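# Move an unpowered, floppy robot arm to the other desk

## Task

A spare robot arm weighing 5.7 kg sits on one desk. It is unpowered, so its joints move freely. Transfer it onto the second desk. Success requires that it ends motionless with nothing hanging past any desk edge, that no piece of it ever drops freely more than a few centimetres (such a drop is a failure), and that the robot then releases it and backs away. The robot itself must not topple or finish leaning, or the task fails.

## Robot and tools

ROBOT. A Rainbow Robotics RB-Y1: a base on two drive wheels plus two rear casters (0.66 m long, 0.58 m wide, front edge 0.10 m ahead of the drive axle), a folding torso, a head with head_camera, and two 7-joint arms, each with a parallel gripper and a wrist camera (left_wrist_camera, right_wrist_camera). The base turns in place and drives straight but cannot slide sideways.

FRAMES. Base frame: origin on the floor between the drive wheels, x forward, y left, z up. The result's chest, left_hand and right_hand are given in it. A hand point sits between the finger pads; fingers point along the hand's -z, close along its x. Printed hand positions can be off, worse at long reach. base_odometry is the base frame at scene start, counted from wheel turns only, so wheel slip looks like motion; heading runs -3.142 to 3.142, left positive.

execute_actions. Arguments: actions (a list holding one action, or empty to just read state and images) and cameras (list of head_camera, left_wrist_camera, right_wrist_camera or all; omitted/null/all gives every camera, [] none). An action may contain:
- base: exactly one of translate_m (a relative drive in metres, -3 to 3, positive forward) or rotate_rad (a relative turn in radians, -3.2 to 3.2, positive counter-clockwise). Moves needing over 8.667 s are refused.
- joints: a single dict for the whole robot, keyed by joint name, each value an absolute target (radians; grippers in metres of opening). Ranges: torso_squat_rad 0 to 1.2 (bigger lowers chest); torso_shift_rad -0.3 to 0.6 (positive pushes hips forward); torso_pitch_rad -0.2 to 1.4 (positive bows); torso_yaw_rad -1.5 to 1.5 (positive left). Shoulder_pitch -2.356 to 2.356 (0 hangs, negative raises forward); left_shoulder_roll_rad 0 to 3.141, right_shoulder_roll_rad -3.141 to 0 (both lift outward); shoulder_yaw -2.094 to 2.094; elbow -2.617 to 0.01 (negative bends); forearm_roll -3.141 to 3.141; wrist_pitch -1.57 to 1.919 (negative tips hand forward); hand_roll -2.705 to 2.705; gripper_m 0 to 0.1; head_pan_rad -0.523 to 0.523; head_tilt_rad -0.35 to 1.57 (positive looks down). Yaw and roll signs are the same for both arms. Done tolerance ±0.02 rad, grippers ±0.004 m. Torso combos must hold: squat+shift <= 1.52; squat-shift+pitch <= 1.57; shift+0.5 pitch-0.4 squat <= 0.7; shift+0.3 pitch-0.5 squat <= 0.39, otherwise torso stops short with off_target.
- speeds: caps for this action, translate_m 0.05 to 0.4 m/s, rotate_rad 0.1 to 1.509 rad/s (defaults are the maxima).
- min_time_s: 0.1 to 8, a floor on each arm/head motion's duration.
Joint top speeds: arms 1 rad/s (wrist joints 1.5), head 1.5, squat and pitch 0.3, shift 0.15, torso yaw 0.6, grippers 0.1 m/s. An action lasts at most 15 s. Bad keys or out-of-range numbers reject the whole call. Joints you leave out may keep pushing toward earlier targets.

wait(seconds 0 to 10): lets the scene run, returns state and images. zoom_image(camera, region [x0,y0,x1,y1] pixels from top-left, at most 504x504): enlarges part of a camera's latest full image. read_manual(section "licences"): licence text only. finished_scene(scene = current scene number): ends it for good; the arm must already be placed and the robot clear.

RESULTS. pictures lists image order. base_status/joint_status per motion: done (base: wheels finished, even if slipping); off_target (rested short, may still push); limit_stop_at_<name>; contact_stop (torso or arm hit something firm, or load too heavy); time_out; stopped_with_arm (torso halted by an arm's contact_stop); limit_stop_at_own_body (self-collision guard, nothing pressing); not_followed with a "joint command not followed" line and a cause (arm targets withheld by the arm-collision check, which may retry them later; gripper still acts). A contact_stop, time_out or stopped_with_arm halts its whole group (torso four joints; each arm's seven) and drops their targets. on_its_own covers uncommanded parts; "held at" is a held target, not a position. Also joint_positions, Motor temperatures (per arm, same joint order), MOTOR HOT at 65 °C, OVER-TEMPERATURE FAULT at 80 °C (arm brakes, call skipped, keys say limit_stop_at_motor_heat; resend targets). A torque fault freezes everything 10 s.

RECOVERY. After a stop, first back the arms off in a separate action, then the torso. If both hands grip one object and the torso contact_stops instantly with nothing in the way, resend every arm joint at its current joint_positions value, then repeat the torso command.

CAUTIONS. Each arm is rated 3 kg, so share this 5.7 kg load between both grippers and keep it close to the body; weight far ahead of the drive wheels can tip the robot, with no automatic stop. Torque limits: shoulder joints 63.7 N m, elbow 32.7, forearm/wrist/hand 22.7, including held weight. To grip, command an opening at least 0.005 m under the object's width; off_target then is expected. The floppy joints can swing and drop, so support the arm and lower it gently. The base keeps pushing into furniture and the bent leg can protrude ahead of the base; a leg touching furniture may push the robot backward unseen by odometry. Never let the arms or grippers strike or squeeze each other. The robot keeps holding its last command (and heating) while you think.

Each tool is called as name([rows], argument=value, ...), one row to a line, values as JSON.

## Session

execute_actions(actions=[])

Scene clock: 0.00 s.
Motor temperatures (°C, as the motors report them): left_arm=[31 32 32 31 36 35 34] | right_arm=[32 32 29 31 34 36 34]
base_odometry: x=+0.000 y=+0.000 heading=+0.000 (m, m, rad; odometry frame)
base_status: not commanded
joint_positions: torso_squat_rad=+0.350 torso_shift_rad=+0.000 torso_pitch_rad=+0.000 torso_yaw_rad=+0.000 left_shoulder_pitch_rad=+0.019 left_shoulder_roll_rad=+0.007 left_shoulder_yaw_rad=+0.011 left_elbow_rad=-0.177 left_forearm_roll_rad=+0.015 left_wrist_pitch_rad=+0.054 left_hand_roll_rad=+0.000 left_gripper_m=+0.099 right_shoulder_pitch_rad=-0.005 right_shoulder_roll_rad=-0.042 right_shoulder_yaw_rad=-0.017 right_elbow_rad=-0.114 right_forearm_roll_rad=+0.040 right_wrist_pitch_rad=-0.039 right_hand_roll_rad=+0.028 right_gripper_m=+0.100 head_pan_rad=+0.000 head_tilt_rad=+0.400
joint_status: not commanded
chest: x=-0.2279 y=+0.0009 z=+1.2474 quat_wxyz=(+1.000, -0.001, +0.000, +0.000) (m; base frame)
left_hand: x=-0.1679 y=+0.2267 z=+0.5637 quat_wxyz=(+0.998, +0.003, -0.052, +0.016) (m; base frame)
right_hand: x=-0.1599 y=-0.2527 z=+0.5670 quat_wxyz=(+0.996, -0.024, -0.078, +0.028) (m; base frame)
pictures: head_camera, left_wrist_camera, right_wrist_camera
Images, in order (width x height): head_camera 896x504, left_wrist_camera 644x364, right_wrist_camera 644x364.

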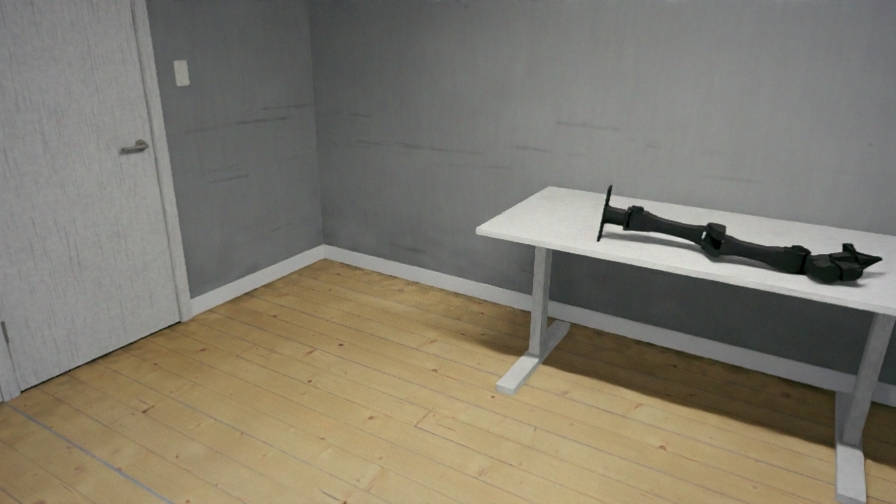

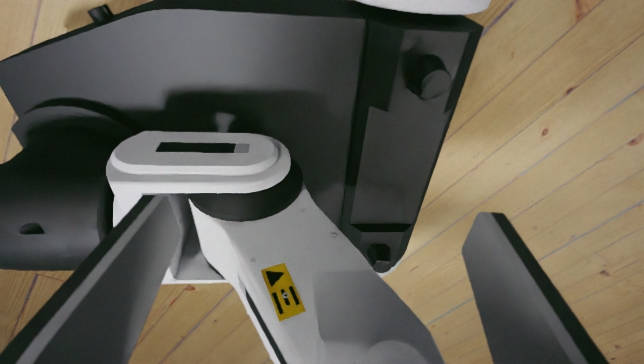

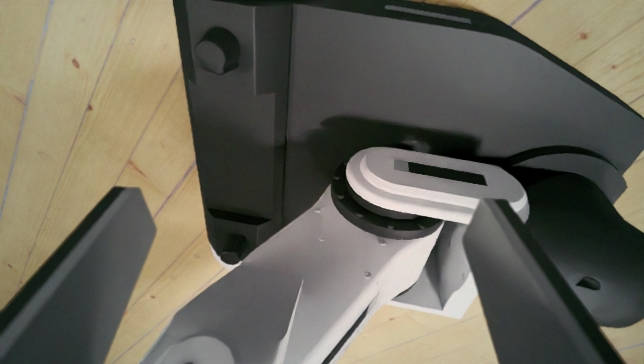

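execute_actions([
  {"base": {"rotate_rad": -0.9}, "joints": {"head_tilt_rad": 0.5}},
], cameras=["head_camera"])

execute_actions([
  {"base": {"rotate_rad": -1.2}},
], cameras=["head_camera"])

Scene clock: 8.73 s.
Motor temperatures (°C, as the motors report them): left_arm=[31 32 32 31 36 35 34] | right_arm=[32 32 29 31 34 36 34]
base_odometry: x=+0.000 y=+0.000 heading=-0.900 (m, m, rad; odometry frame)
base_status: done
joint_positions: torso_squat_rad=+0.350 torso_shift_rad=+0.000 torso_pitch_rad=+0.000 torso_yaw_rad=+0.000 left_shoulder_pitch_rad=+0.019 left_shoulder_roll_rad=+0.007 left_shoulder_yaw_rad=+0.011 left_elbow_rad=-0.177 left_forearm_roll_rad=+0.015 left_wrist_pitch_rad=+0.054 left_hand_roll_rad=+0.000 left_gripper_m=+0.099 right_shoulder_pitch_rad=-0.005 right_shoulder_roll_rad=-0.042 right_shoulder_yaw_rad=-0.017 right_elbow_rad=-0.114 right_forearm_roll_rad=+0.040 right_wrist_pitch_rad=-0.039 right_hand_roll_rad=+0.028 right_gripper_m=+0.100 head_pan_rad=+0.000 head_tilt_rad=+0.500
joint_status: all done
chest: x=-0.2279 y=+0.0009 z=+1.2474 quat_wxyz=(+1.000, -0.001, +0.000, +0.000) (m; base frame)
left_hand: x=-0.1679 y=+0.2268 z=+0.5637 quat_wxyz=(+0.998, +0.003, -0.053, +0.016) (m; base frame)
right_hand: x=-0.1599 y=-0.2527 z=+0.5670 quat_wxyz=(+0.996, -0.024, -0.078, +0.028) (m; base frame)
pictures: head_camera
Images, in order (width x height): head_camera 896x504.

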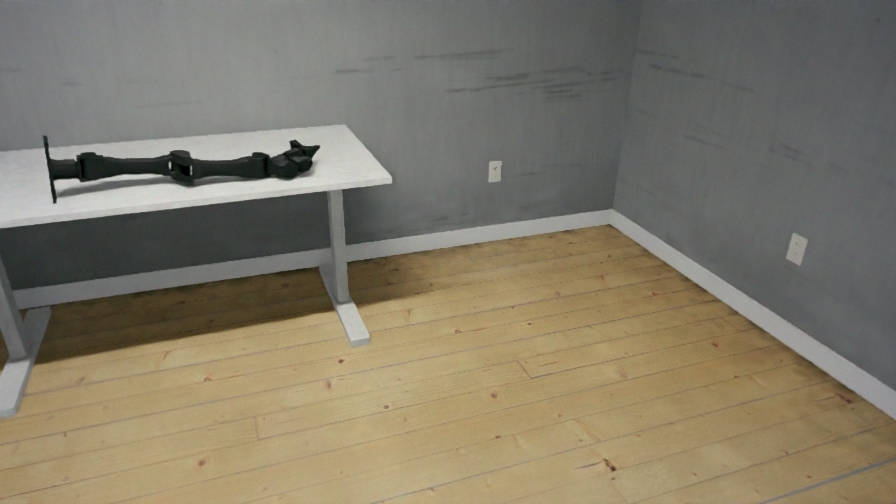

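Scene clock: 12.30 s.
Motor temperatures (°C, as the motors report them): left_arm=[31 32 32 31 36 35 34] | right_arm=[32 32 29 31 34 36 34]
base_odometry: x=+0.000 y=+0.000 heading=-2.099 (m, m, rad; odometry frame)
base_status: done
joint_positions: torso_squat_rad=+0.350 torso_shift_rad=+0.000 torso_pitch_rad=+0.000 torso_yaw_rad=+0.000 left_shoulder_pitch_rad=+0.019 left_shoulder_roll_rad=+0.007 left_shoulder_yaw_rad=+0.011 left_elbow_rad=-0.177 left_forearm_roll_rad=+0.015 left_wrist_pitch_rad=+0.054 left_hand_roll_rad=+0.000 left_gripper_m=+0.099 right_shoulder_pitch_rad=-0.005 right_shoulder_roll_rad=-0.042 right_shoulder_yaw_rad=-0.017 right_elbow_rad=-0.114 right_forearm_roll_rad=+0.040 right_wrist_pitch_rad=-0.039 right_hand_roll_rad=+0.028 right_gripper_m=+0.100 head_pan_rad=+0.000 head_tilt_rad=+0.500
joint_status: not commanded
chest: x=-0.2279 y=+0.0009 z=+1.2474 quat_wxyz=(+1.000, -0.001, +0.000, +0.000) (m; base frame)
left_hand: x=-0.1680 y=+0.2268 z=+0.5637 quat_wxyz=(+0.998, +0.003, -0.053, +0.016) (m; base frame)
right_hand: x=-0.1599 y=-0.2526 z=+0.5670 quat_wxyz=(+0.996, -0.024, -0.078, +0.028) (m; base frame)
pictures: head_camera
Images, in order (width x height): head_camera 896x504.

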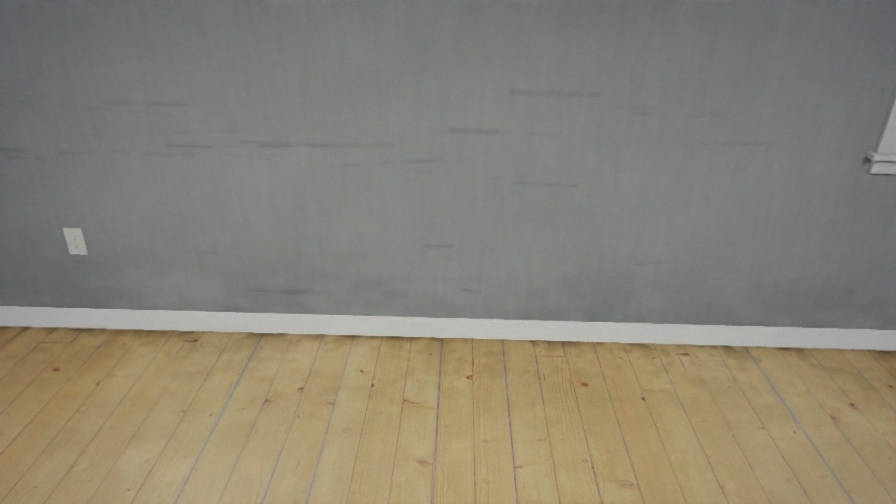

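execute_actions([
  {"base": {"rotate_rad": -1.6}},
], cameras=["head_camera"])

Scene clock: 21.87 s.
Motor temperatures (°C, as the motors report them): left_arm=[31 32 32 31 36 35 34] | right_arm=[32 32 29 31 34 36 34]
base_odometry: x=+0.000 y=+0.000 heading=+2.584 (m, m, rad; odometry frame)
base_status: done
joint_positions: torso_squat_rad=+0.350 torso_shift_rad=+0.000 torso_pitch_rad=+0.000 torso_yaw_rad=+0.000 left_shoulder_pitch_rad=+0.019 left_shoulder_roll_rad=+0.007 left_shoulder_yaw_rad=+0.011 left_elbow_rad=-0.177 left_forearm_roll_rad=+0.015 left_wrist_pitch_rad=+0.054 left_hand_roll_rad=+0.000 left_gripper_m=+0.099 right_shoulder_pitch_rad=-0.005 right_shoulder_roll_rad=-0.042 right_shoulder_yaw_rad=-0.017 right_elbow_rad=-0.114 right_forearm_roll_rad=+0.040 right_wrist_pitch_rad=-0.039 right_hand_roll_rad=+0.028 right_gripper_m=+0.100 head_pan_rad=+0.000 head_tilt_rad=+0.500
joint_status: not commanded
chest: x=-0.2279 y=+0.0009 z=+1.2474 quat_wxyz=(+1.000, -0.001, +0.000, +0.000) (m; base frame)
left_hand: x=-0.1680 y=+0.2268 z=+0.5637 quat_wxyz=(+0.998, +0.003, -0.053, +0.016) (m; base frame)
right_hand: x=-0.1599 y=-0.2526 z=+0.5670 quat_wxyz=(+0.996, -0.024, -0.078, +0.028) (m; base frame)
pictures: head_camera
Images, in order (width x height): head_camera 896x504.

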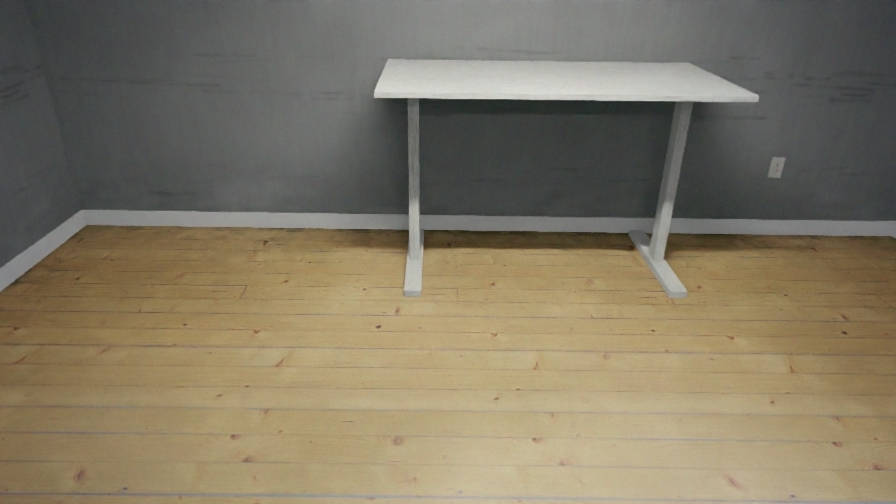

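execute_actions([
  {"base": {"rotate_rad": -3.13}},
], cameras=["head_camera"])

Scene clock: 53.17 s.
Motor temperatures (°C, as the motors report them): left_arm=[31 32 32 31 36 35 34] | right_arm=[32 32 29 31 34 36 34]
base_odometry: x=+0.000 y=+0.000 heading=-0.546 (m, m, rad; odometry frame)
base_status: done
joint_positions: torso_squat_rad=+0.350 torso_shift_rad=+0.000 torso_pitch_rad=+0.000 torso_yaw_rad=+0.000 left_shoulder_pitch_rad=+0.019 left_shoulder_roll_rad=+0.007 left_shoulder_yaw_rad=+0.011 left_elbow_rad=-0.177 left_forearm_roll_rad=+0.015 left_wrist_pitch_rad=+0.054 left_hand_roll_rad=+0.000 left_gripper_m=+0.099 right_shoulder_pitch_rad=-0.005 right_shoulder_roll_rad=-0.042 right_shoulder_yaw_rad=-0.017 right_elbow_rad=-0.114 right_forearm_roll_rad=+0.040 right_wrist_pitch_rad=-0.039 right_hand_roll_rad=+0.028 right_gripper_m=+0.100 head_pan_rad=+0.000 head_tilt_rad=+0.500
joint_status: not commanded
chest: x=-0.2280 y=+0.0009 z=+1.2474 quat_wxyz=(+1.000, -0.001, +0.000, +0.000) (m; base frame)
left_hand: x=-0.1680 y=+0.2268 z=+0.5637 quat_wxyz=(+0.998, +0.003, -0.053, +0.016) (m; base frame)
right_hand: x=-0.1599 y=-0.2527 z=+0.5670 quat_wxyz=(+0.996, -0.024, -0.078, +0.028) (m; base frame)
pictures: head_camera
Images, in order (width x height): head_camera 896x504.

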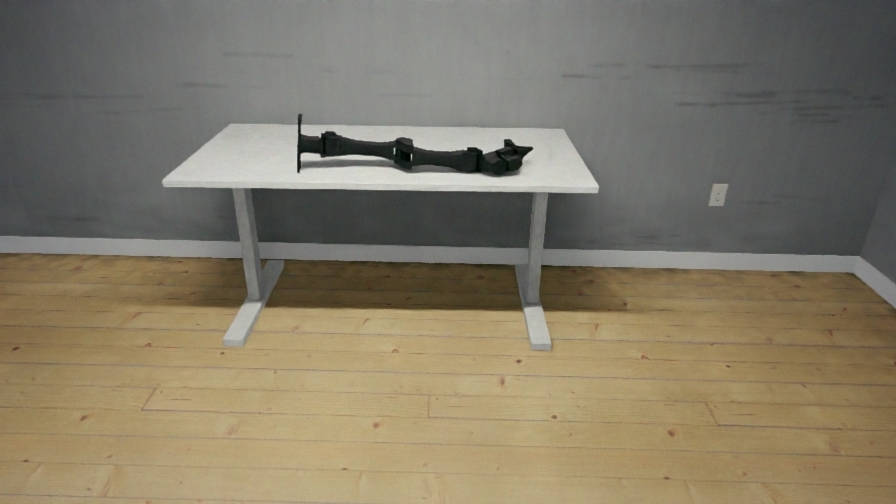

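execute_actions([
  {"base": {"rotate_rad": 0.087}},
], cameras=[])

execute_actions([
  {"base": {"translate_m": 1.4}, "joints": {"head_tilt_rad": 0.9}},
], cameras=[])

execute_actions([
  {"base": {"rotate_rad": -0.106}},
], cameras=["head_camera"])

Scene clock: 70.53 s.
Motor temperatures (°C, as the motors report them): left_arm=[31 32 32 31 36 35 34] | right_arm=[32 32 29 31 34 36 34]
base_odometry: x=+0.000 y=+0.000 heading=-0.459 (m, m, rad; odometry frame)
base_status: done
joint_positions: torso_squat_rad=+0.350 torso_shift_rad=+0.000 torso_pitch_rad=+0.000 torso_yaw_rad=+0.000 left_shoulder_pitch_rad=+0.019 left_shoulder_roll_rad=+0.007 left_shoulder_yaw_rad=+0.011 left_elbow_rad=-0.177 left_forearm_roll_rad=+0.015 left_wrist_pitch_rad=+0.054 left_hand_roll_rad=+0.000 left_gripper_m=+0.099 right_shoulder_pitch_rad=-0.005 right_shoulder_roll_rad=-0.042 right_shoulder_yaw_rad=-0.017 right_elbow_rad=-0.114 right_forearm_roll_rad=+0.040 right_wrist_pitch_rad=-0.039 right_hand_roll_rad=+0.028 right_gripper_m=+0.100 head_pan_rad=+0.000 head_tilt_rad=+0.500
joint_status: not commanded
chest: x=-0.2280 y=+0.0009 z=+1.2474 quat_wxyz=(+1.000, -0.001, +0.000, +0.000) (m; base frame)
left_hand: x=-0.1680 y=+0.2267 z=+0.5638 quat_wxyz=(+0.998, +0.003, -0.053, +0.016) (m; base frame)
right_hand: x=-0.1599 y=-0.2527 z=+0.5670 quat_wxyz=(+0.996, -0.024, -0.078, +0.028) (m; base frame)
pictures: none
No camera images: the call's "cameras" was empty. Leave "cameras" out to get every camera's image.

Scene clock: 75.43 s.
Motor temperatures (°C, as the motors report them): left_arm=[31 32 32 31 36 35 34] | right_arm=[32 32 29 31 34 36 34]
base_odometry: x=+1.255 y=-0.621 heading=-0.460 (m, m, rad; odometry frame)
base_status: done
joint_positions: torso_squat_rad=+0.350 torso_shift_rad=+0.000 torso_pitch_rad=+0.000 torso_yaw_rad=+0.000 left_shoulder_pitch_rad=+0.019 left_shoulder_roll_rad=+0.007 left_shoulder_yaw_rad=+0.011 left_elbow_rad=-0.177 left_forearm_roll_rad=+0.015 left_wrist_pitch_rad=+0.054 left_hand_roll_rad=+0.000 left_gripper_m=+0.099 right_shoulder_pitch_rad=-0.005 right_shoulder_roll_rad=-0.042 right_shoulder_yaw_rad=-0.017 right_elbow_rad=-0.114 right_forearm_roll_rad=+0.040 right_wrist_pitch_rad=-0.039 right_hand_roll_rad=+0.028 right_gripper_m=+0.100 head_pan_rad=+0.000 head_tilt_rad=+0.900
joint_status: all done
chest: x=-0.2278 y=+0.0009 z=+1.2474 quat_wxyz=(+1.000, -0.001, +0.000, +0.000) (m; base frame)
left_hand: x=-0.1679 y=+0.2267 z=+0.5637 quat_wxyz=(+0.998, +0.003, -0.052, +0.016) (m; base frame)
right_hand: x=-0.1599 y=-0.2527 z=+0.5670 quat_wxyz=(+0.996, -0.024, -0.078, +0.028) (m; base frame)
pictures: none
No camera images: the call's "cameras" was empty. Leave "cameras" out to get every camera's image.

Scene clock: 76.70 s.
Motor temperatures (°C, as the motors report them): left_arm=[31 32 32 31 36 35 34] | right_arm=[32 32 29 31 34 36 34]
base_odometry: x=+1.255 y=-0.621 heading=-0.565 (m, m, rad; odometry frame)
base_status: done
joint_positions: torso_squat_rad=+0.350 torso_shift_rad=+0.000 torso_pitch_rad=+0.000 torso_yaw_rad=+0.000 left_shoulder_pitch_rad=+0.019 left_shoulder_roll_rad=+0.007 left_shoulder_yaw_rad=+0.011 left_elbow_rad=-0.177 left_forearm_roll_rad=+0.015 left_wrist_pitch_rad=+0.054 left_hand_roll_rad=+0.000 left_gripper_m=+0.099 right_shoulder_pitch_rad=-0.005 right_shoulder_roll_rad=-0.042 right_shoulder_yaw_rad=-0.017 right_elbow_rad=-0.114 right_forearm_roll_rad=+0.040 right_wrist_pitch_rad=-0.039 right_hand_roll_rad=+0.028 right_gripper_m=+0.100 head_pan_rad=+0.000 head_tilt_rad=+0.900
joint_status: not commanded
chest: x=-0.2278 y=+0.0010 z=+1.2474 quat_wxyz=(+1.000, -0.001, +0.000, +0.000) (m; base frame)
left_hand: x=-0.1680 y=+0.2268 z=+0.5637 quat_wxyz=(+0.998, +0.003, -0.052, +0.016) (m; base frame)
right_hand: x=-0.1599 y=-0.2526 z=+0.5671 quat_wxyz=(+0.996, -0.024, -0.078, +0.028) (m; base frame)
pictures: head_camera
Images, in order (width x height): head_camera 896x504.

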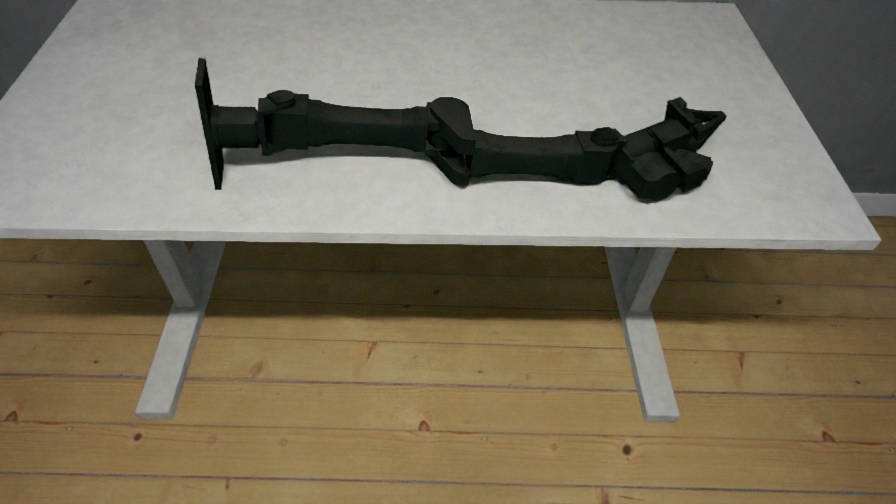

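execute_actions([
  {"joints": {"torso_squat_rad": 0.6, "torso_pitch_rad": 0.3, "head_tilt_rad": 0.7, "left_shoulder_pitch_rad": -1.18, "left_shoulder_roll_rad": 0.1, "left_shoulder_yaw_rad": 0.0, "left_elbow_rad": -0.86, "left_forearm_roll_rad": 0, "left_wrist_pitch_rad": 1.74, "left_hand_roll_rad": 0, "right_shoulder_pitch_rad": -1.18, "right_shoulder_roll_rad": -0.1, "right_shoulder_yaw_rad": 0.0, "right_elbow_rad": -0.86, "right_forearm_roll_rad": 0, "right_wrist_pitch_rad": 1.74, "right_hand_roll_rad": 0}},
])

Scene clock: 133.43 s.
Motor temperatures (°C, as the motors report them): left_arm=[31 32 32 31 36 35 34] | right_arm=[32 32 29 31 34 36 34]
base_odometry: x=+1.255 y=-0.621 heading=-0.565 (m, m, rad; odometry frame)
base_status: not commanded
joint_positions: torso_squat_rad=+0.600 torso_shift_rad=+0.000 torso_pitch_rad=+0.300 torso_yaw_rad=+0.000 left_shoulder_pitch_rad=-1.180 left_shoulder_roll_rad=+0.100 left_shoulder_yaw_rad=+0.000 left_elbow_rad=-0.860 left_forearm_roll_rad=+0.000 left_wrist_pitch_rad=+1.740 left_hand_roll_rad=+0.000 left_gripper_m=+0.099 right_shoulder_pitch_rad=-1.180 right_shoulder_roll_rad=-0.100 right_shoulder_yaw_rad=+0.000 right_elbow_rad=-0.860 right_forearm_roll_rad=+0.000 right_wrist_pitch_rad=+1.740 right_hand_roll_rad=+0.000 right_gripper_m=+0.100 head_pan_rad=+0.000 head_tilt_rad=+0.700
joint_status: all done
chest: x=-0.1365 y=+0.0009 z=+1.1539 quat_wxyz=(+0.989, -0.001, +0.149, +0.000) (m; base frame)
left_hand: x=+0.3511 y=+0.1469 z=+0.8345 quat_wxyz=(+0.985, +0.086, +0.020, -0.145) (m; base frame)
right_hand: x=+0.3508 y=-0.1463 z=+0.8346 quat_wxyz=(+0.985, -0.087, +0.020, +0.145) (m; base frame)
pictures: head_camera, left_wrist_camera, right_wrist_camera
Images, in order (width x height): head_camera 896x504, left_wrist_camera 644x364, right_wrist_camera 644x364.

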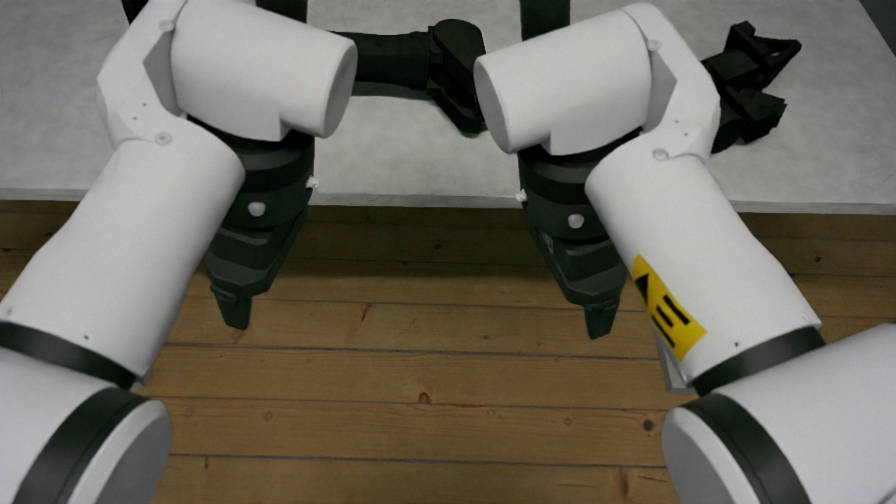

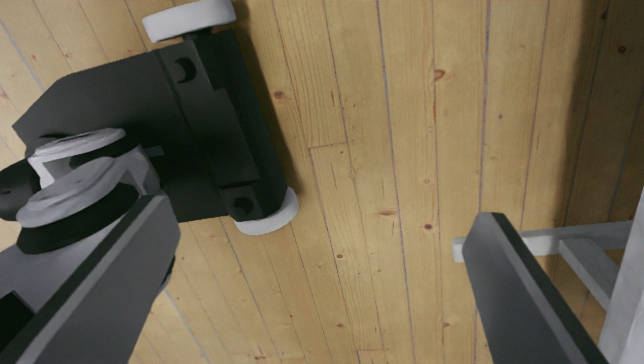

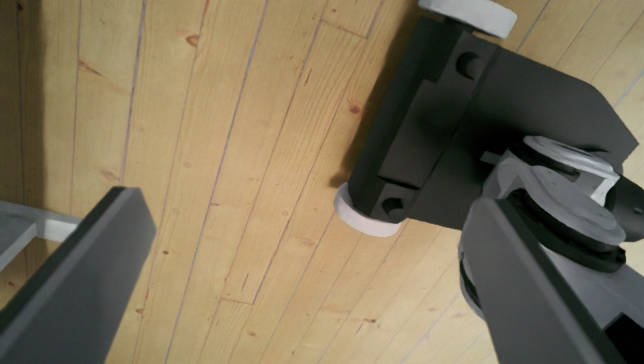

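execute_actions([
  {"joints": {"left_shoulder_roll_rad": 0.24, "left_forearm_roll_rad": 0.22, "left_hand_roll_rad": 0.17, "right_shoulder_roll_rad": -0.24, "right_forearm_roll_rad": -0.22, "right_hand_roll_rad": -0.17}},
], cameras=[])

Scene clock: 140.73 s.
Motor temperatures (°C, as the motors report them): left_arm=[31 32 32 31 36 35 34] | right_arm=[32 32 29 31 34 36 34]
base_odometry: x=+1.255 y=-0.621 heading=-0.565 (m, m, rad; odometry frame)
base_status: not commanded
joint_positions: torso_squat_rad=+0.600 torso_shift_rad=+0.000 torso_pitch_rad=+0.300 torso_yaw_rad=+0.000 left_shoulder_pitch_rad=-1.180 left_shoulder_roll_rad=+0.240 left_shoulder_yaw_rad=+0.000 left_elbow_rad=-0.860 left_forearm_roll_rad=+0.220 left_wrist_pitch_rad=+1.740 left_hand_roll_rad=+0.170 left_gripper_m=+0.099 right_shoulder_pitch_rad=-1.180 right_shoulder_roll_rad=-0.240 right_shoulder_yaw_rad=+0.000 right_elbow_rad=-0.860 right_forearm_roll_rad=-0.220 right_wrist_pitch_rad=+1.740 right_hand_roll_rad=-0.170 right_gripper_m=+0.100 head_pan_rad=+0.000 head_tilt_rad=+0.700
joint_status: all done
chest: x=-0.1365 y=+0.0009 z=+1.1538 quat_wxyz=(+0.989, -0.001, +0.149, +0.000) (m; base frame)
left_hand: x=+0.3614 y=+0.1801 z=+0.8451 quat_wxyz=(+0.999, +0.025, +0.019, -0.025) (m; base frame)
right_hand: x=+0.3611 y=-0.1796 z=+0.8453 quat_wxyz=(+0.999, -0.026, +0.019, +0.024) (m; base frame)
pictures: none
No camera images: the call's "cameras" was empty. Leave "cameras" out to get every camera's image.

execute_actions([
  {"joints": {"torso_squat_rad": 0.4, "left_hand_roll_rad": 0.2, "right_hand_roll_rad": -0.2}},
], cameras=[])

execute_actions([
  {"base": {"translate_m": 0.32}},
])

Scene clock: 147.33 s.
Motor temperatures (°C, as the motors report them): left_arm=[32 32 32 31 36 35 34] | right_arm=[32 32 29 31 34 36 34]
base_odometry: x=+1.255 y=-0.621 heading=-0.565 (m, m, rad; odometry frame)
base_status: not commanded
joint_positions: torso_squat_rad=+0.400 torso_shift_rad=+0.000 torso_pitch_rad=+0.300 torso_yaw_rad=+0.000 left_shoulder_pitch_rad=-1.180 left_shoulder_roll_rad=+0.240 left_shoulder_yaw_rad=+0.000 left_elbow_rad=-0.860 left_forearm_roll_rad=+0.220 left_wrist_pitch_rad=+1.740 left_hand_roll_rad=+0.200 left_gripper_m=+0.099 right_shoulder_pitch_rad=-1.180 right_shoulder_roll_rad=-0.240 right_shoulder_yaw_rad=+0.000 right_elbow_rad=-0.860 right_forearm_roll_rad=-0.220 right_wrist_pitch_rad=+1.740 right_hand_roll_rad=-0.200 right_gripper_m=+0.100 head_pan_rad=+0.000 head_tilt_rad=+0.700
joint_status: all done
chest: x=-0.1365 y=+0.0009 z=+1.2208 quat_wxyz=(+0.989, -0.001, +0.149, +0.000) (m; base frame)
left_hand: x=+0.3614 y=+0.1802 z=+0.9121 quat_wxyz=(+0.999, +0.025, +0.019, -0.010) (m; base frame)
right_hand: x=+0.3611 y=-0.1795 z=+0.9123 quat_wxyz=(+0.999, -0.026, +0.019, +0.009) (m; base frame)
pictures: none
No camera images: the call's "cameras" was empty. Leave "cameras" out to get every camera's image.

Scene clock: 149.40 s.
Motor temperatures (°C, as the motors report them): left_arm=[32 32 32 31 36 35 34] | right_arm=[32 32 29 31 34 36 34]
base_odometry: x=+1.525 y=-0.792 heading=-0.565 (m, m, rad; odometry frame)
base_status: done
joint_positions: torso_squat_rad=+0.400 torso_shift_rad=+0.000 torso_pitch_rad=+0.300 torso_yaw_rad=+0.000 left_shoulder_pitch_rad=-1.180 left_shoulder_roll_rad=+0.240 left_shoulder_yaw_rad=+0.000 left_elbow_rad=-0.860 left_forearm_roll_rad=+0.220 left_wrist_pitch_rad=+1.740 left_hand_roll_rad=+0.200 left_gripper_m=+0.099 right_shoulder_pitch_rad=-1.180 right_shoulder_roll_rad=-0.240 right_shoulder_yaw_rad=+0.000 right_elbow_rad=-0.860 right_forearm_roll_rad=-0.220 right_wrist_pitch_rad=+1.740 right_hand_roll_rad=-0.200 right_gripper_m=+0.100 head_pan_rad=+0.000 head_tilt_rad=+0.700
joint_status: not commanded
chest: x=-0.1364 y=+0.0009 z=+1.2208 quat_wxyz=(+0.989, -0.001, +0.150, +0.000) (m; base frame)
left_hand: x=+0.3614 y=+0.1802 z=+0.9120 quat_wxyz=(+0.999, +0.025, +0.019, -0.010) (m; base frame)
right_hand: x=+0.3611 y=-0.1795 z=+0.9122 quat_wxyz=(+0.999, -0.026, +0.019, +0.009) (m; base frame)
pictures: head_camera, left_wrist_camera, right_wrist_camera
Images, in order (width x height): head_camera 896x504, left_wrist_camera 644x364, right_wrist_camera 644x364.

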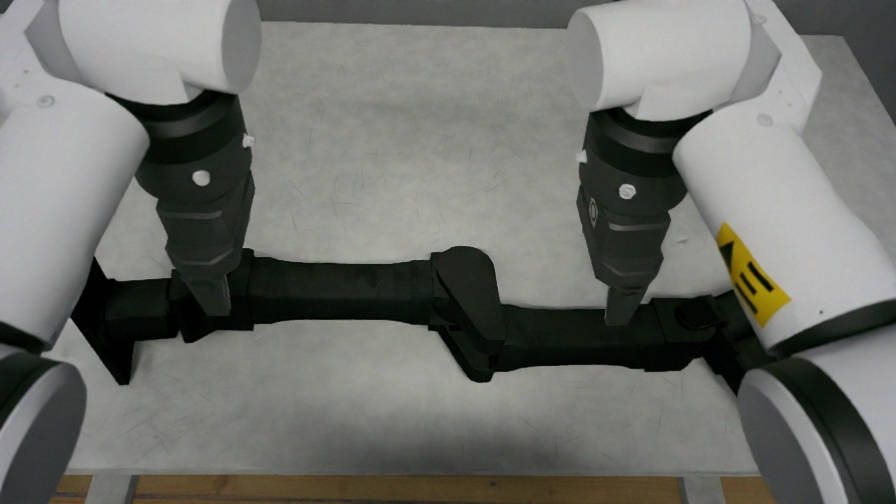

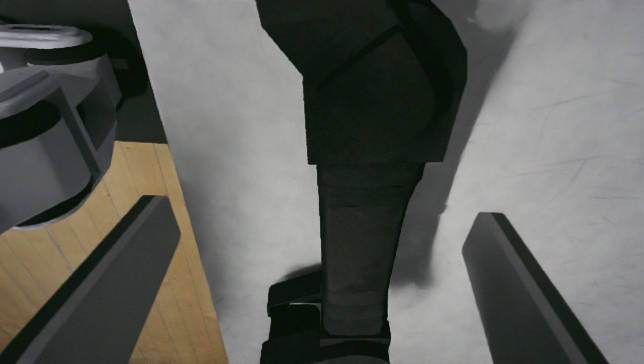

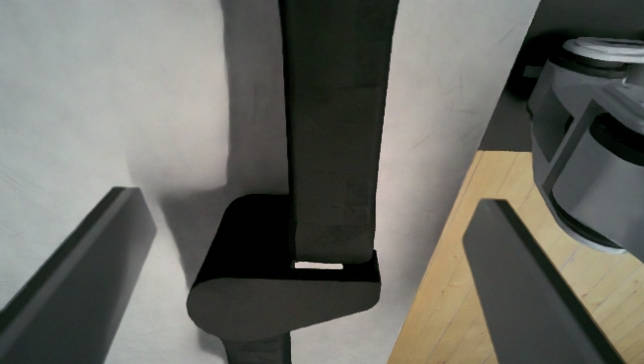

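execute_actions([
  {"joints": {"torso_squat_rad": 0.75, "left_shoulder_roll_rad": 0.15, "left_forearm_roll_rad": 0.2, "left_hand_roll_rad": 0.27}},
])

Scene clock: 173.87 s.
Motor temperatures (°C, as the motors report them): left_arm=[32 32 32 31 36 35 34] | right_arm=[32 32 29 31 34 36 34]
base_odometry: x=+1.525 y=-0.792 heading=-0.565 (m, m, rad; odometry frame)
base_status: not commanded
joint_positions: torso_squat_rad=+0.607 torso_shift_rad=-0.001 torso_pitch_rad=+0.296 torso_yaw_rad=+0.000 left_shoulder_pitch_rad=-1.186 left_shoulder_roll_rad=+0.152 left_shoulder_yaw_rad=+0.000 left_elbow_rad=-0.864 left_forearm_roll_rad=+0.199 left_wrist_pitch_rad=+1.739 left_hand_roll_rad=+0.270 left_gripper_m=+0.099 right_shoulder_pitch_rad=-1.180 right_shoulder_roll_rad=-0.240 right_shoulder_yaw_rad=+0.000 right_elbow_rad=-0.860 right_forearm_roll_rad=-0.220 right_wrist_pitch_rad=+1.740 right_hand_roll_rad=-0.200 right_gripper_m=+0.100 head_pan_rad=+0.000 head_tilt_rad=+0.700
joint_status: torso_squat_rad contact_stop (moved +0.208 of +0.350); the others done
on_its_own: torso_squat_rad is held at +0.607, not at your +0.750, since a contact_stop
chest: x=-0.1384 y=+0.0007 z=+1.1512 quat_wxyz=(+0.989, +0.000, +0.147, +0.000) (m; base frame)
left_hand: x=+0.3499 y=+0.1323 z=+0.8384 quat_wxyz=(+1.000, +0.008, +0.022, -0.007) (m; base frame)
right_hand: x=+0.3603 y=-0.1796 z=+0.8446 quat_wxyz=(+0.999, -0.026, +0.017, +0.009) (m; base frame)
pictures: head_camera, left_wrist_camera, right_wrist_camera
Images, in order (width x height): head_camera 896x504, left_wrist_camera 644x364, right_wrist_camera 644x364.

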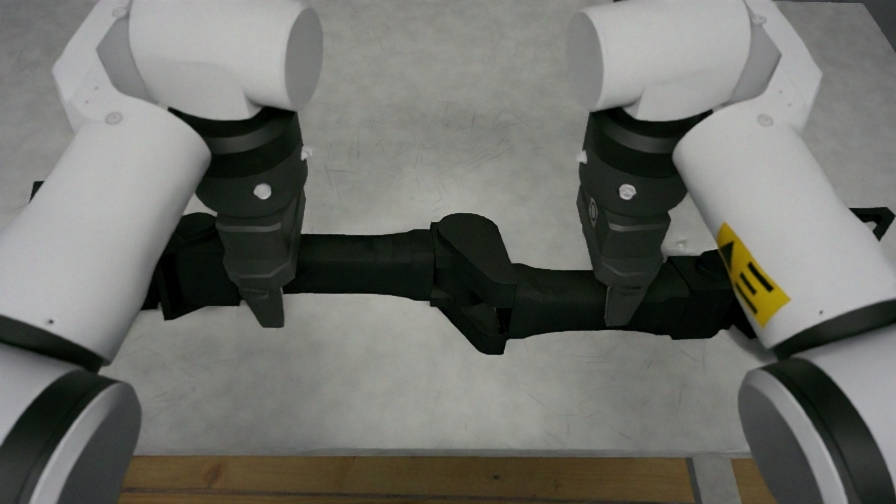

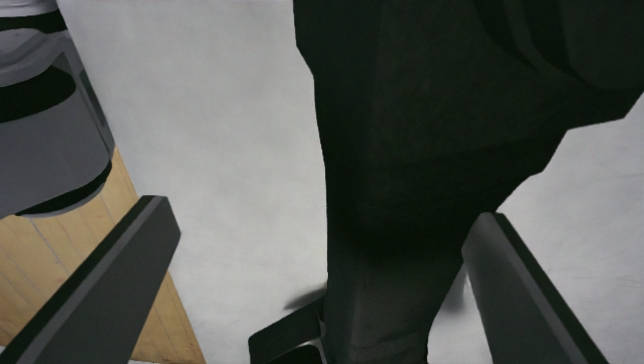

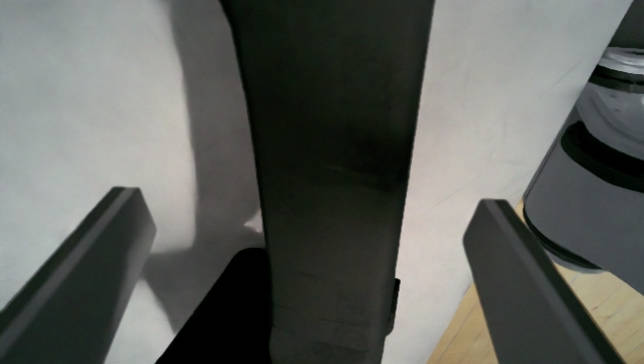

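execute_actions([
  {"joints": {"left_shoulder_pitch_rad": -1.26}},
], cameras=[])

execute_actions([
  {"joints": {"torso_squat_rad": 0.5, "torso_pitch_rad": 0.3}},
], cameras=[])

Scene clock: 179.83 s.
Motor temperatures (°C, as the motors report them): left_arm=[32 32 32 31 36 35 34] | right_arm=[32 32 29 31 34 36 34]
base_odometry: x=+1.525 y=-0.792 heading=-0.565 (m, m, rad; odometry frame)
base_status: not commanded
joint_positions: torso_squat_rad=+0.607 torso_shift_rad=-0.001 torso_pitch_rad=+0.297 torso_yaw_rad=+0.000 left_shoulder_pitch_rad=-1.260 left_shoulder_roll_rad=+0.151 left_shoulder_yaw_rad=+0.000 left_elbow_rad=-0.860 left_forearm_roll_rad=+0.200 left_wrist_pitch_rad=+1.740 left_hand_roll_rad=+0.270 left_gripper_m=+0.099 right_shoulder_pitch_rad=-1.180 right_shoulder_roll_rad=-0.240 right_shoulder_yaw_rad=+0.000 right_elbow_rad=-0.860 right_forearm_roll_rad=-0.220 right_wrist_pitch_rad=+1.740 right_hand_roll_rad=-0.200 right_gripper_m=+0.100 head_pan_rad=+0.000 head_tilt_rad=+0.700
joint_status: all done
on_its_own: torso_squat_rad is held at +0.607, not at your +0.750, since a contact_stop
chest: x=-0.1378 y=+0.0008 z=+1.1512 quat_wxyz=(+0.989, -0.001, +0.148, +0.000) (m; base frame)
left_hand: x=+0.3727 y=+0.1175 z=+0.8708 quat_wxyz=(+1.000, +0.005, -0.010, -0.019) (m; base frame)
right_hand: x=+0.3606 y=-0.1796 z=+0.8439 quat_wxyz=(+0.999, -0.026, +0.018, +0.009) (m; base frame)
pictures: none
No camera images: the call's "cameras" was empty. Leave "cameras" out to get every camera's image.

Scene clock: 180.97 s.
Motor temperatures (°C, as the motors report them): left_arm=[32 32 32 31 36 35 34] | right_arm=[32 32 29 31 34 36 34]
base_odometry: x=+1.525 y=-0.792 heading=-0.565 (m, m, rad; odometry frame)
base_status: not commanded
joint_positions: torso_squat_rad=+0.500 torso_shift_rad=-0.001 torso_pitch_rad=+0.300 torso_yaw_rad=+0.000 left_shoulder_pitch_rad=-1.260 left_shoulder_roll_rad=+0.151 left_shoulder_yaw_rad=+0.000 left_elbow_rad=-0.860 left_forearm_roll_rad=+0.200 left_wrist_pitch_rad=+1.740 left_hand_roll_rad=+0.270 left_gripper_m=+0.099 right_shoulder_pitch_rad=-1.180 right_shoulder_roll_rad=-0.240 right_shoulder_yaw_rad=+0.000 right_elbow_rad=-0.860 right_forearm_roll_rad=-0.220 right_wrist_pitch_rad=+1.740 right_hand_roll_rad=-0.200 right_gripper_m=+0.100 head_pan_rad=+0.000 head_tilt_rad=+0.700
joint_status: all done
chest: x=-0.1370 y=+0.0008 z=+1.1904 quat_wxyz=(+0.989, -0.001, +0.149, +0.000) (m; base frame)
left_hand: x=+0.3727 y=+0.1175 z=+0.9086 quat_wxyz=(+1.000, +0.005, -0.009, -0.019) (m; base frame)
right_hand: x=+0.3605 y=-0.1795 z=+0.8817 quat_wxyz=(+0.999, -0.026, +0.019, +0.009) (m; base frame)
pictures: none
No camera images: the call's "cameras" was empty. Leave "cameras" out to get every camera's image.

execute_actions([
  {"joints": {"left_shoulder_pitch_rad": -1.5, "left_shoulder_roll_rad": 0.13, "left_elbow_rad": -0.6, "left_forearm_roll_rad": 0.2, "left_wrist_pitch_rad": 1.86, "left_hand_roll_rad": 0.3, "right_shoulder_pitch_rad": -1.46, "right_shoulder_roll_rad": -0.26, "right_elbow_rad": -0.6, "right_forearm_roll_rad": -0.22, "right_wrist_pitch_rad": 1.86, "right_hand_roll_rad": -0.2, "torso_pitch_rad": 0.2}},
], cameras=[])

execute_actions([
  {"joints": {"torso_squat_rad": 0.78, "head_tilt_rad": 0.8}},
])

Scene clock: 232.03 s.
Motor temperatures (°C, as the motors report them): left_arm=[32 32 32 31 36 35 34] | right_arm=[33 32 29 31 34 36 34]
base_odometry: x=+1.525 y=-0.792 heading=-0.565 (m, m, rad; odometry frame)
base_status: not commanded
joint_positions: torso_squat_rad=+0.500 torso_shift_rad=-0.001 torso_pitch_rad=+0.200 torso_yaw_rad=+0.000 left_shoulder_pitch_rad=-1.500 left_shoulder_roll_rad=+0.130 left_shoulder_yaw_rad=+0.000 left_elbow_rad=-0.600 left_forearm_roll_rad=+0.200 left_wrist_pitch_rad=+1.860 left_hand_roll_rad=+0.300 left_gripper_m=+0.099 right_shoulder_pitch_rad=-1.460 right_shoulder_roll_rad=-0.260 right_shoulder_yaw_rad=+0.000 right_elbow_rad=-0.600 right_forearm_roll_rad=-0.220 right_wrist_pitch_rad=+1.860 right_hand_roll_rad=-0.200 right_gripper_m=+0.100 head_pan_rad=+0.000 head_tilt_rad=+0.700
joint_status: all done
chest: x=-0.1670 y=+0.0009 z=+1.1981 quat_wxyz=(+0.995, -0.001, +0.100, +0.000) (m; base frame)
left_hand: x=+0.3509 y=+0.0992 z=+1.0161 quat_wxyz=(+0.999, +0.044, +0.010, -0.019) (m; base frame)
right_hand: x=+0.3623 y=-0.1700 z=+1.0159 quat_wxyz=(+0.998, -0.054, +0.015, +0.006) (m; base frame)
pictures: none
No camera images: the call's "cameras" was empty. Leave "cameras" out to get every camera's image.

Scene clock: 233.73 s.
Motor temperatures (°C, as the motors report them): left_arm=[32 32 32 31 36 35 34] | right_arm=[33 32 29 31 34 36 34]
base_odometry: x=+1.525 y=-0.792 heading=-0.565 (m, m, rad; odometry frame)
base_status: not commanded
joint_positions: torso_squat_rad=+0.780 torso_shift_rad=-0.001 torso_pitch_rad=+0.200 torso_yaw_rad=+0.000 left_shoulder_pitch_rad=-1.500 left_shoulder_roll_rad=+0.130 left_shoulder_yaw_rad=+0.000 left_elbow_rad=-0.600 left_forearm_roll_rad=+0.200 left_wrist_pitch_rad=+1.860 left_hand_roll_rad=+0.300 left_gripper_m=+0.099 right_shoulder_pitch_rad=-1.460 right_shoulder_roll_rad=-0.260 right_shoulder_yaw_rad=+0.000 right_elbow_rad=-0.600 right_forearm_roll_rad=-0.220 right_wrist_pitch_rad=+1.860 right_hand_roll_rad=-0.200 right_gripper_m=+0.100 head_pan_rad=+0.000 head_tilt_rad=+0.800
joint_status: all done
chest: x=-0.1669 y=+0.0008 z=+1.0814 quat_wxyz=(+0.995, -0.001, +0.100, +0.000) (m; base frame)
left_hand: x=+0.3510 y=+0.0992 z=+0.8994 quat_wxyz=(+0.999, +0.044, +0.010, -0.019) (m; base frame)
right_hand: x=+0.3624 y=-0.1701 z=+0.8991 quat_wxyz=(+0.998, -0.054, +0.015, +0.006) (m; base frame)
pictures: head_camera, left_wrist_camera, right_wrist_camera
Images, in order (width x height): head_camera 896x504, left_wrist_camera 644x364, right_wrist_camera 644x364.

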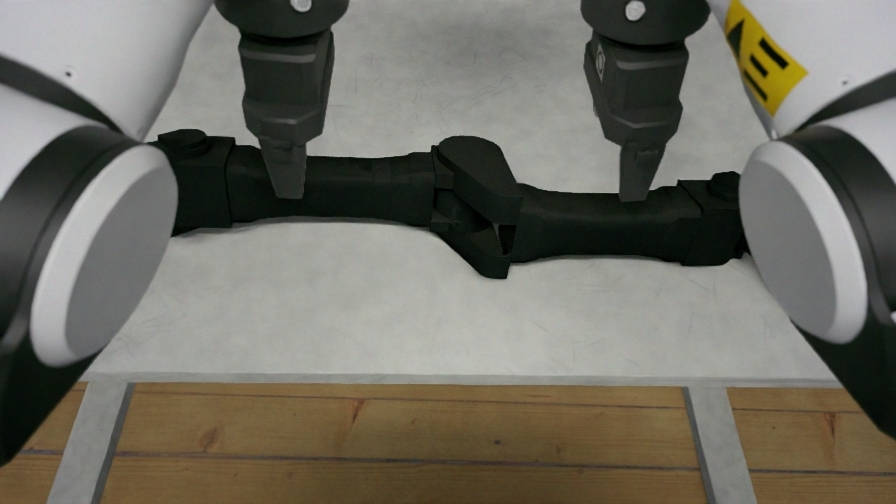

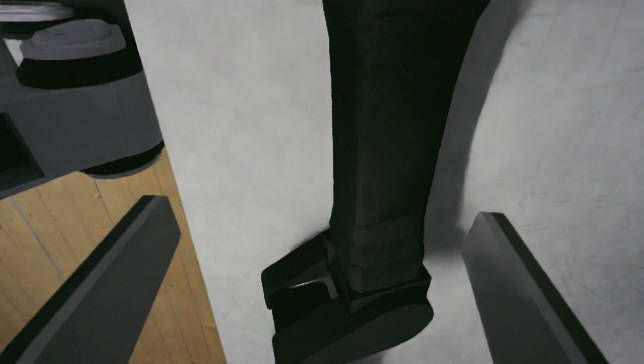

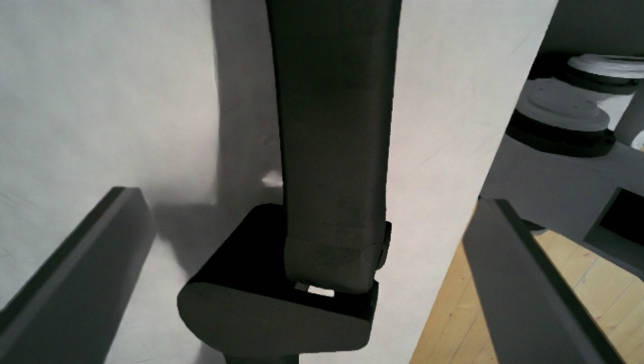

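execute_actions([
  {"base": {"translate_m": 0.015}, "joints": {"torso_yaw_rad": -0.15, "left_shoulder_roll_rad": 0.27, "left_forearm_roll_rad": 0.27, "left_hand_roll_rad": 0.36, "right_shoulder_roll_rad": -0.12, "right_forearm_roll_rad": -0.3, "right_hand_roll_rad": -0.16}},
])

Scene clock: 252.50 s.
Motor temperatures (°C, as the motors report them): left_arm=[32 32 32 31 36 35 34] | right_arm=[33 32 29 31 34 36 34]
base_odometry: x=+1.538 y=-0.800 heading=-0.565 (m, m, rad; odometry frame)
base_status: done
joint_positions: torso_squat_rad=+0.780 torso_shift_rad=-0.001 torso_pitch_rad=+0.200 torso_yaw_rad=-0.150 left_shoulder_pitch_rad=-1.500 left_shoulder_roll_rad=+0.270 left_shoulder_yaw_rad=+0.000 left_elbow_rad=-0.600 left_forearm_roll_rad=+0.270 left_wrist_pitch_rad=+1.860 left_hand_roll_rad=+0.360 left_gripper_m=+0.099 right_shoulder_pitch_rad=-1.460 right_shoulder_roll_rad=-0.120 right_shoulder_yaw_rad=+0.000 right_elbow_rad=-0.600 right_forearm_roll_rad=-0.300 right_wrist_pitch_rad=+1.860 right_hand_roll_rad=-0.160 right_gripper_m=+0.100 head_pan_rad=+0.000 head_tilt_rad=+0.800
joint_status: all done
chest: x=-0.1668 y=+0.0008 z=+1.0814 quat_wxyz=(+0.992, -0.008, +0.100, -0.075) (m; base frame)
left_hand: x=+0.3872 y=+0.0729 z=+0.9159 quat_wxyz=(+1.000, +0.015, -0.004, -0.008) (m; base frame)
right_hand: x=+0.3152 y=-0.1577 z=+0.8822 quat_wxyz=(+0.999, -0.007, +0.047, +0.026) (m; base frame)
pictures: head_camera, left_wrist_camera, right_wrist_camera
Images, in order (width x height): head_camera 896x504, left_wrist_camera 644x364, right_wrist_camera 644x364.

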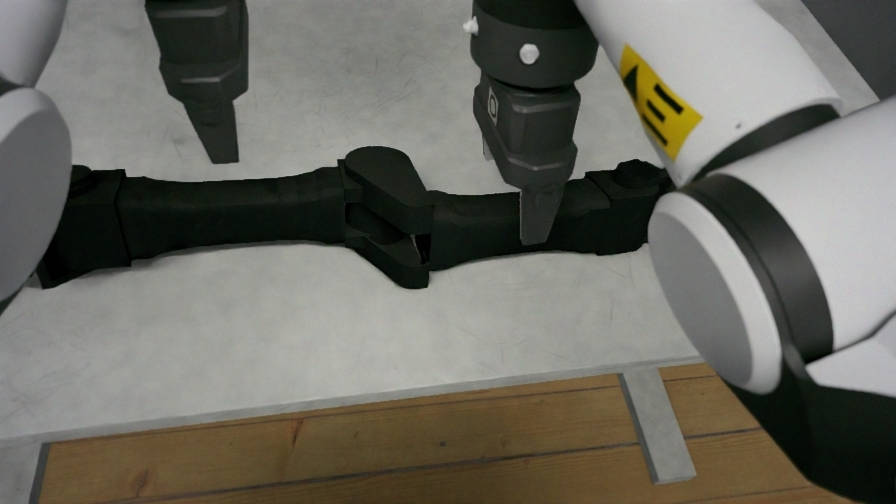

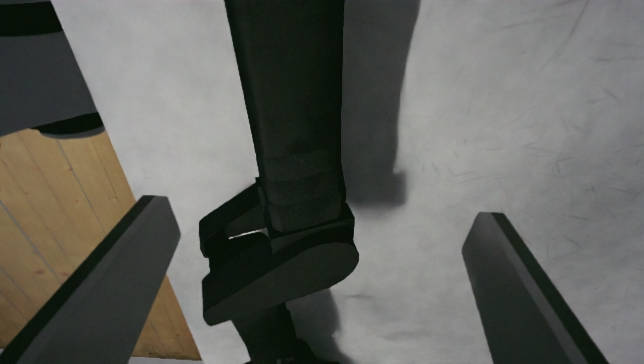

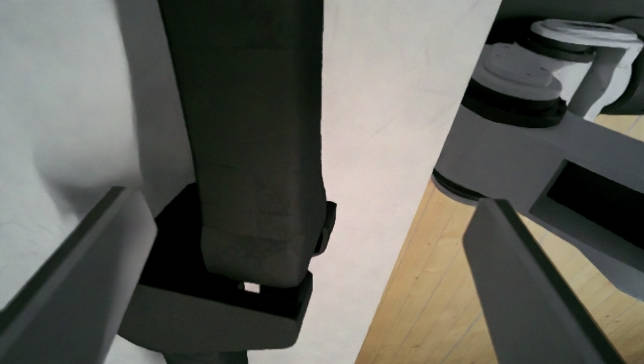

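execute_actions([
  {"joints": {"torso_yaw_rad": -0.085, "left_shoulder_roll_rad": 0.25, "left_forearm_roll_rad": 0.29, "left_hand_roll_rad": 0.31, "right_shoulder_roll_rad": -0.19, "right_forearm_roll_rad": -0.3, "right_hand_roll_rad": -0.2, "right_wrist_pitch_rad": 1.84}},
])

Scene clock: 267.40 s.
Motor temperatures (°C, as the motors report them): left_arm=[32 32 32 31 36 35 34] | right_arm=[33 32 29 31 34 36 34]
base_odometry: x=+1.538 y=-0.800 heading=-0.565 (m, m, rad; odometry frame)
base_status: not commanded
joint_positions: torso_squat_rad=+0.780 torso_shift_rad=-0.001 torso_pitch_rad=+0.200 torso_yaw_rad=-0.085 left_shoulder_pitch_rad=-1.500 left_shoulder_roll_rad=+0.250 left_shoulder_yaw_rad=+0.000 left_elbow_rad=-0.600 left_forearm_roll_rad=+0.290 left_wrist_pitch_rad=+1.860 left_hand_roll_rad=+0.310 left_gripper_m=+0.099 right_shoulder_pitch_rad=-1.460 right_shoulder_roll_rad=-0.190 right_shoulder_yaw_rad=+0.000 right_elbow_rad=-0.600 right_forearm_roll_rad=-0.300 right_wrist_pitch_rad=+1.840 right_hand_roll_rad=-0.200 right_gripper_m=+0.100 head_pan_rad=+0.000 head_tilt_rad=+0.800
joint_status: all done
chest: x=-0.1668 y=+0.0008 z=+1.0814 quat_wxyz=(+0.994, -0.005, +0.100, -0.042) (m; base frame)
left_hand: x=+0.3762 y=+0.0957 z=+0.9140 quat_wxyz=(+1.000, +0.010, +0.004, -0.013) (m; base frame)
right_hand: x=+0.3398 y=-0.1603 z=+0.8898 quat_wxyz=(+1.000, -0.012, +0.026, +0.006) (m; base frame)
pictures: head_camera, left_wrist_camera, right_wrist_camera
Images, in order (width x height): head_camera 896x504, left_wrist_camera 644x364, right_wrist_camera 644x364.

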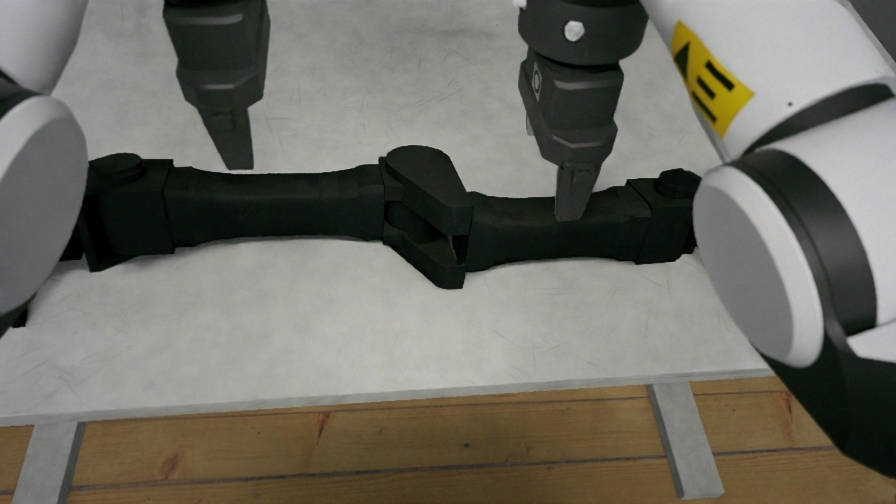

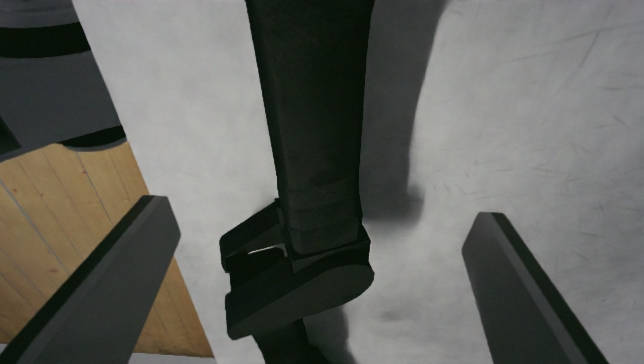

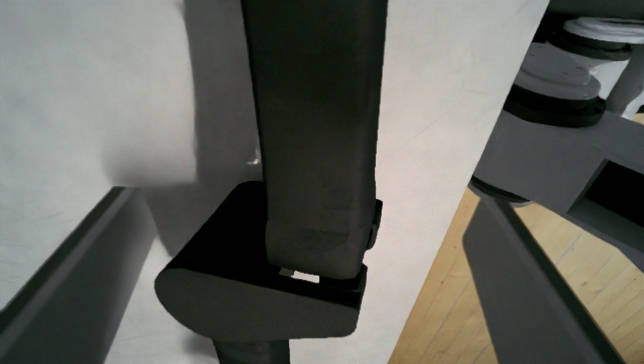

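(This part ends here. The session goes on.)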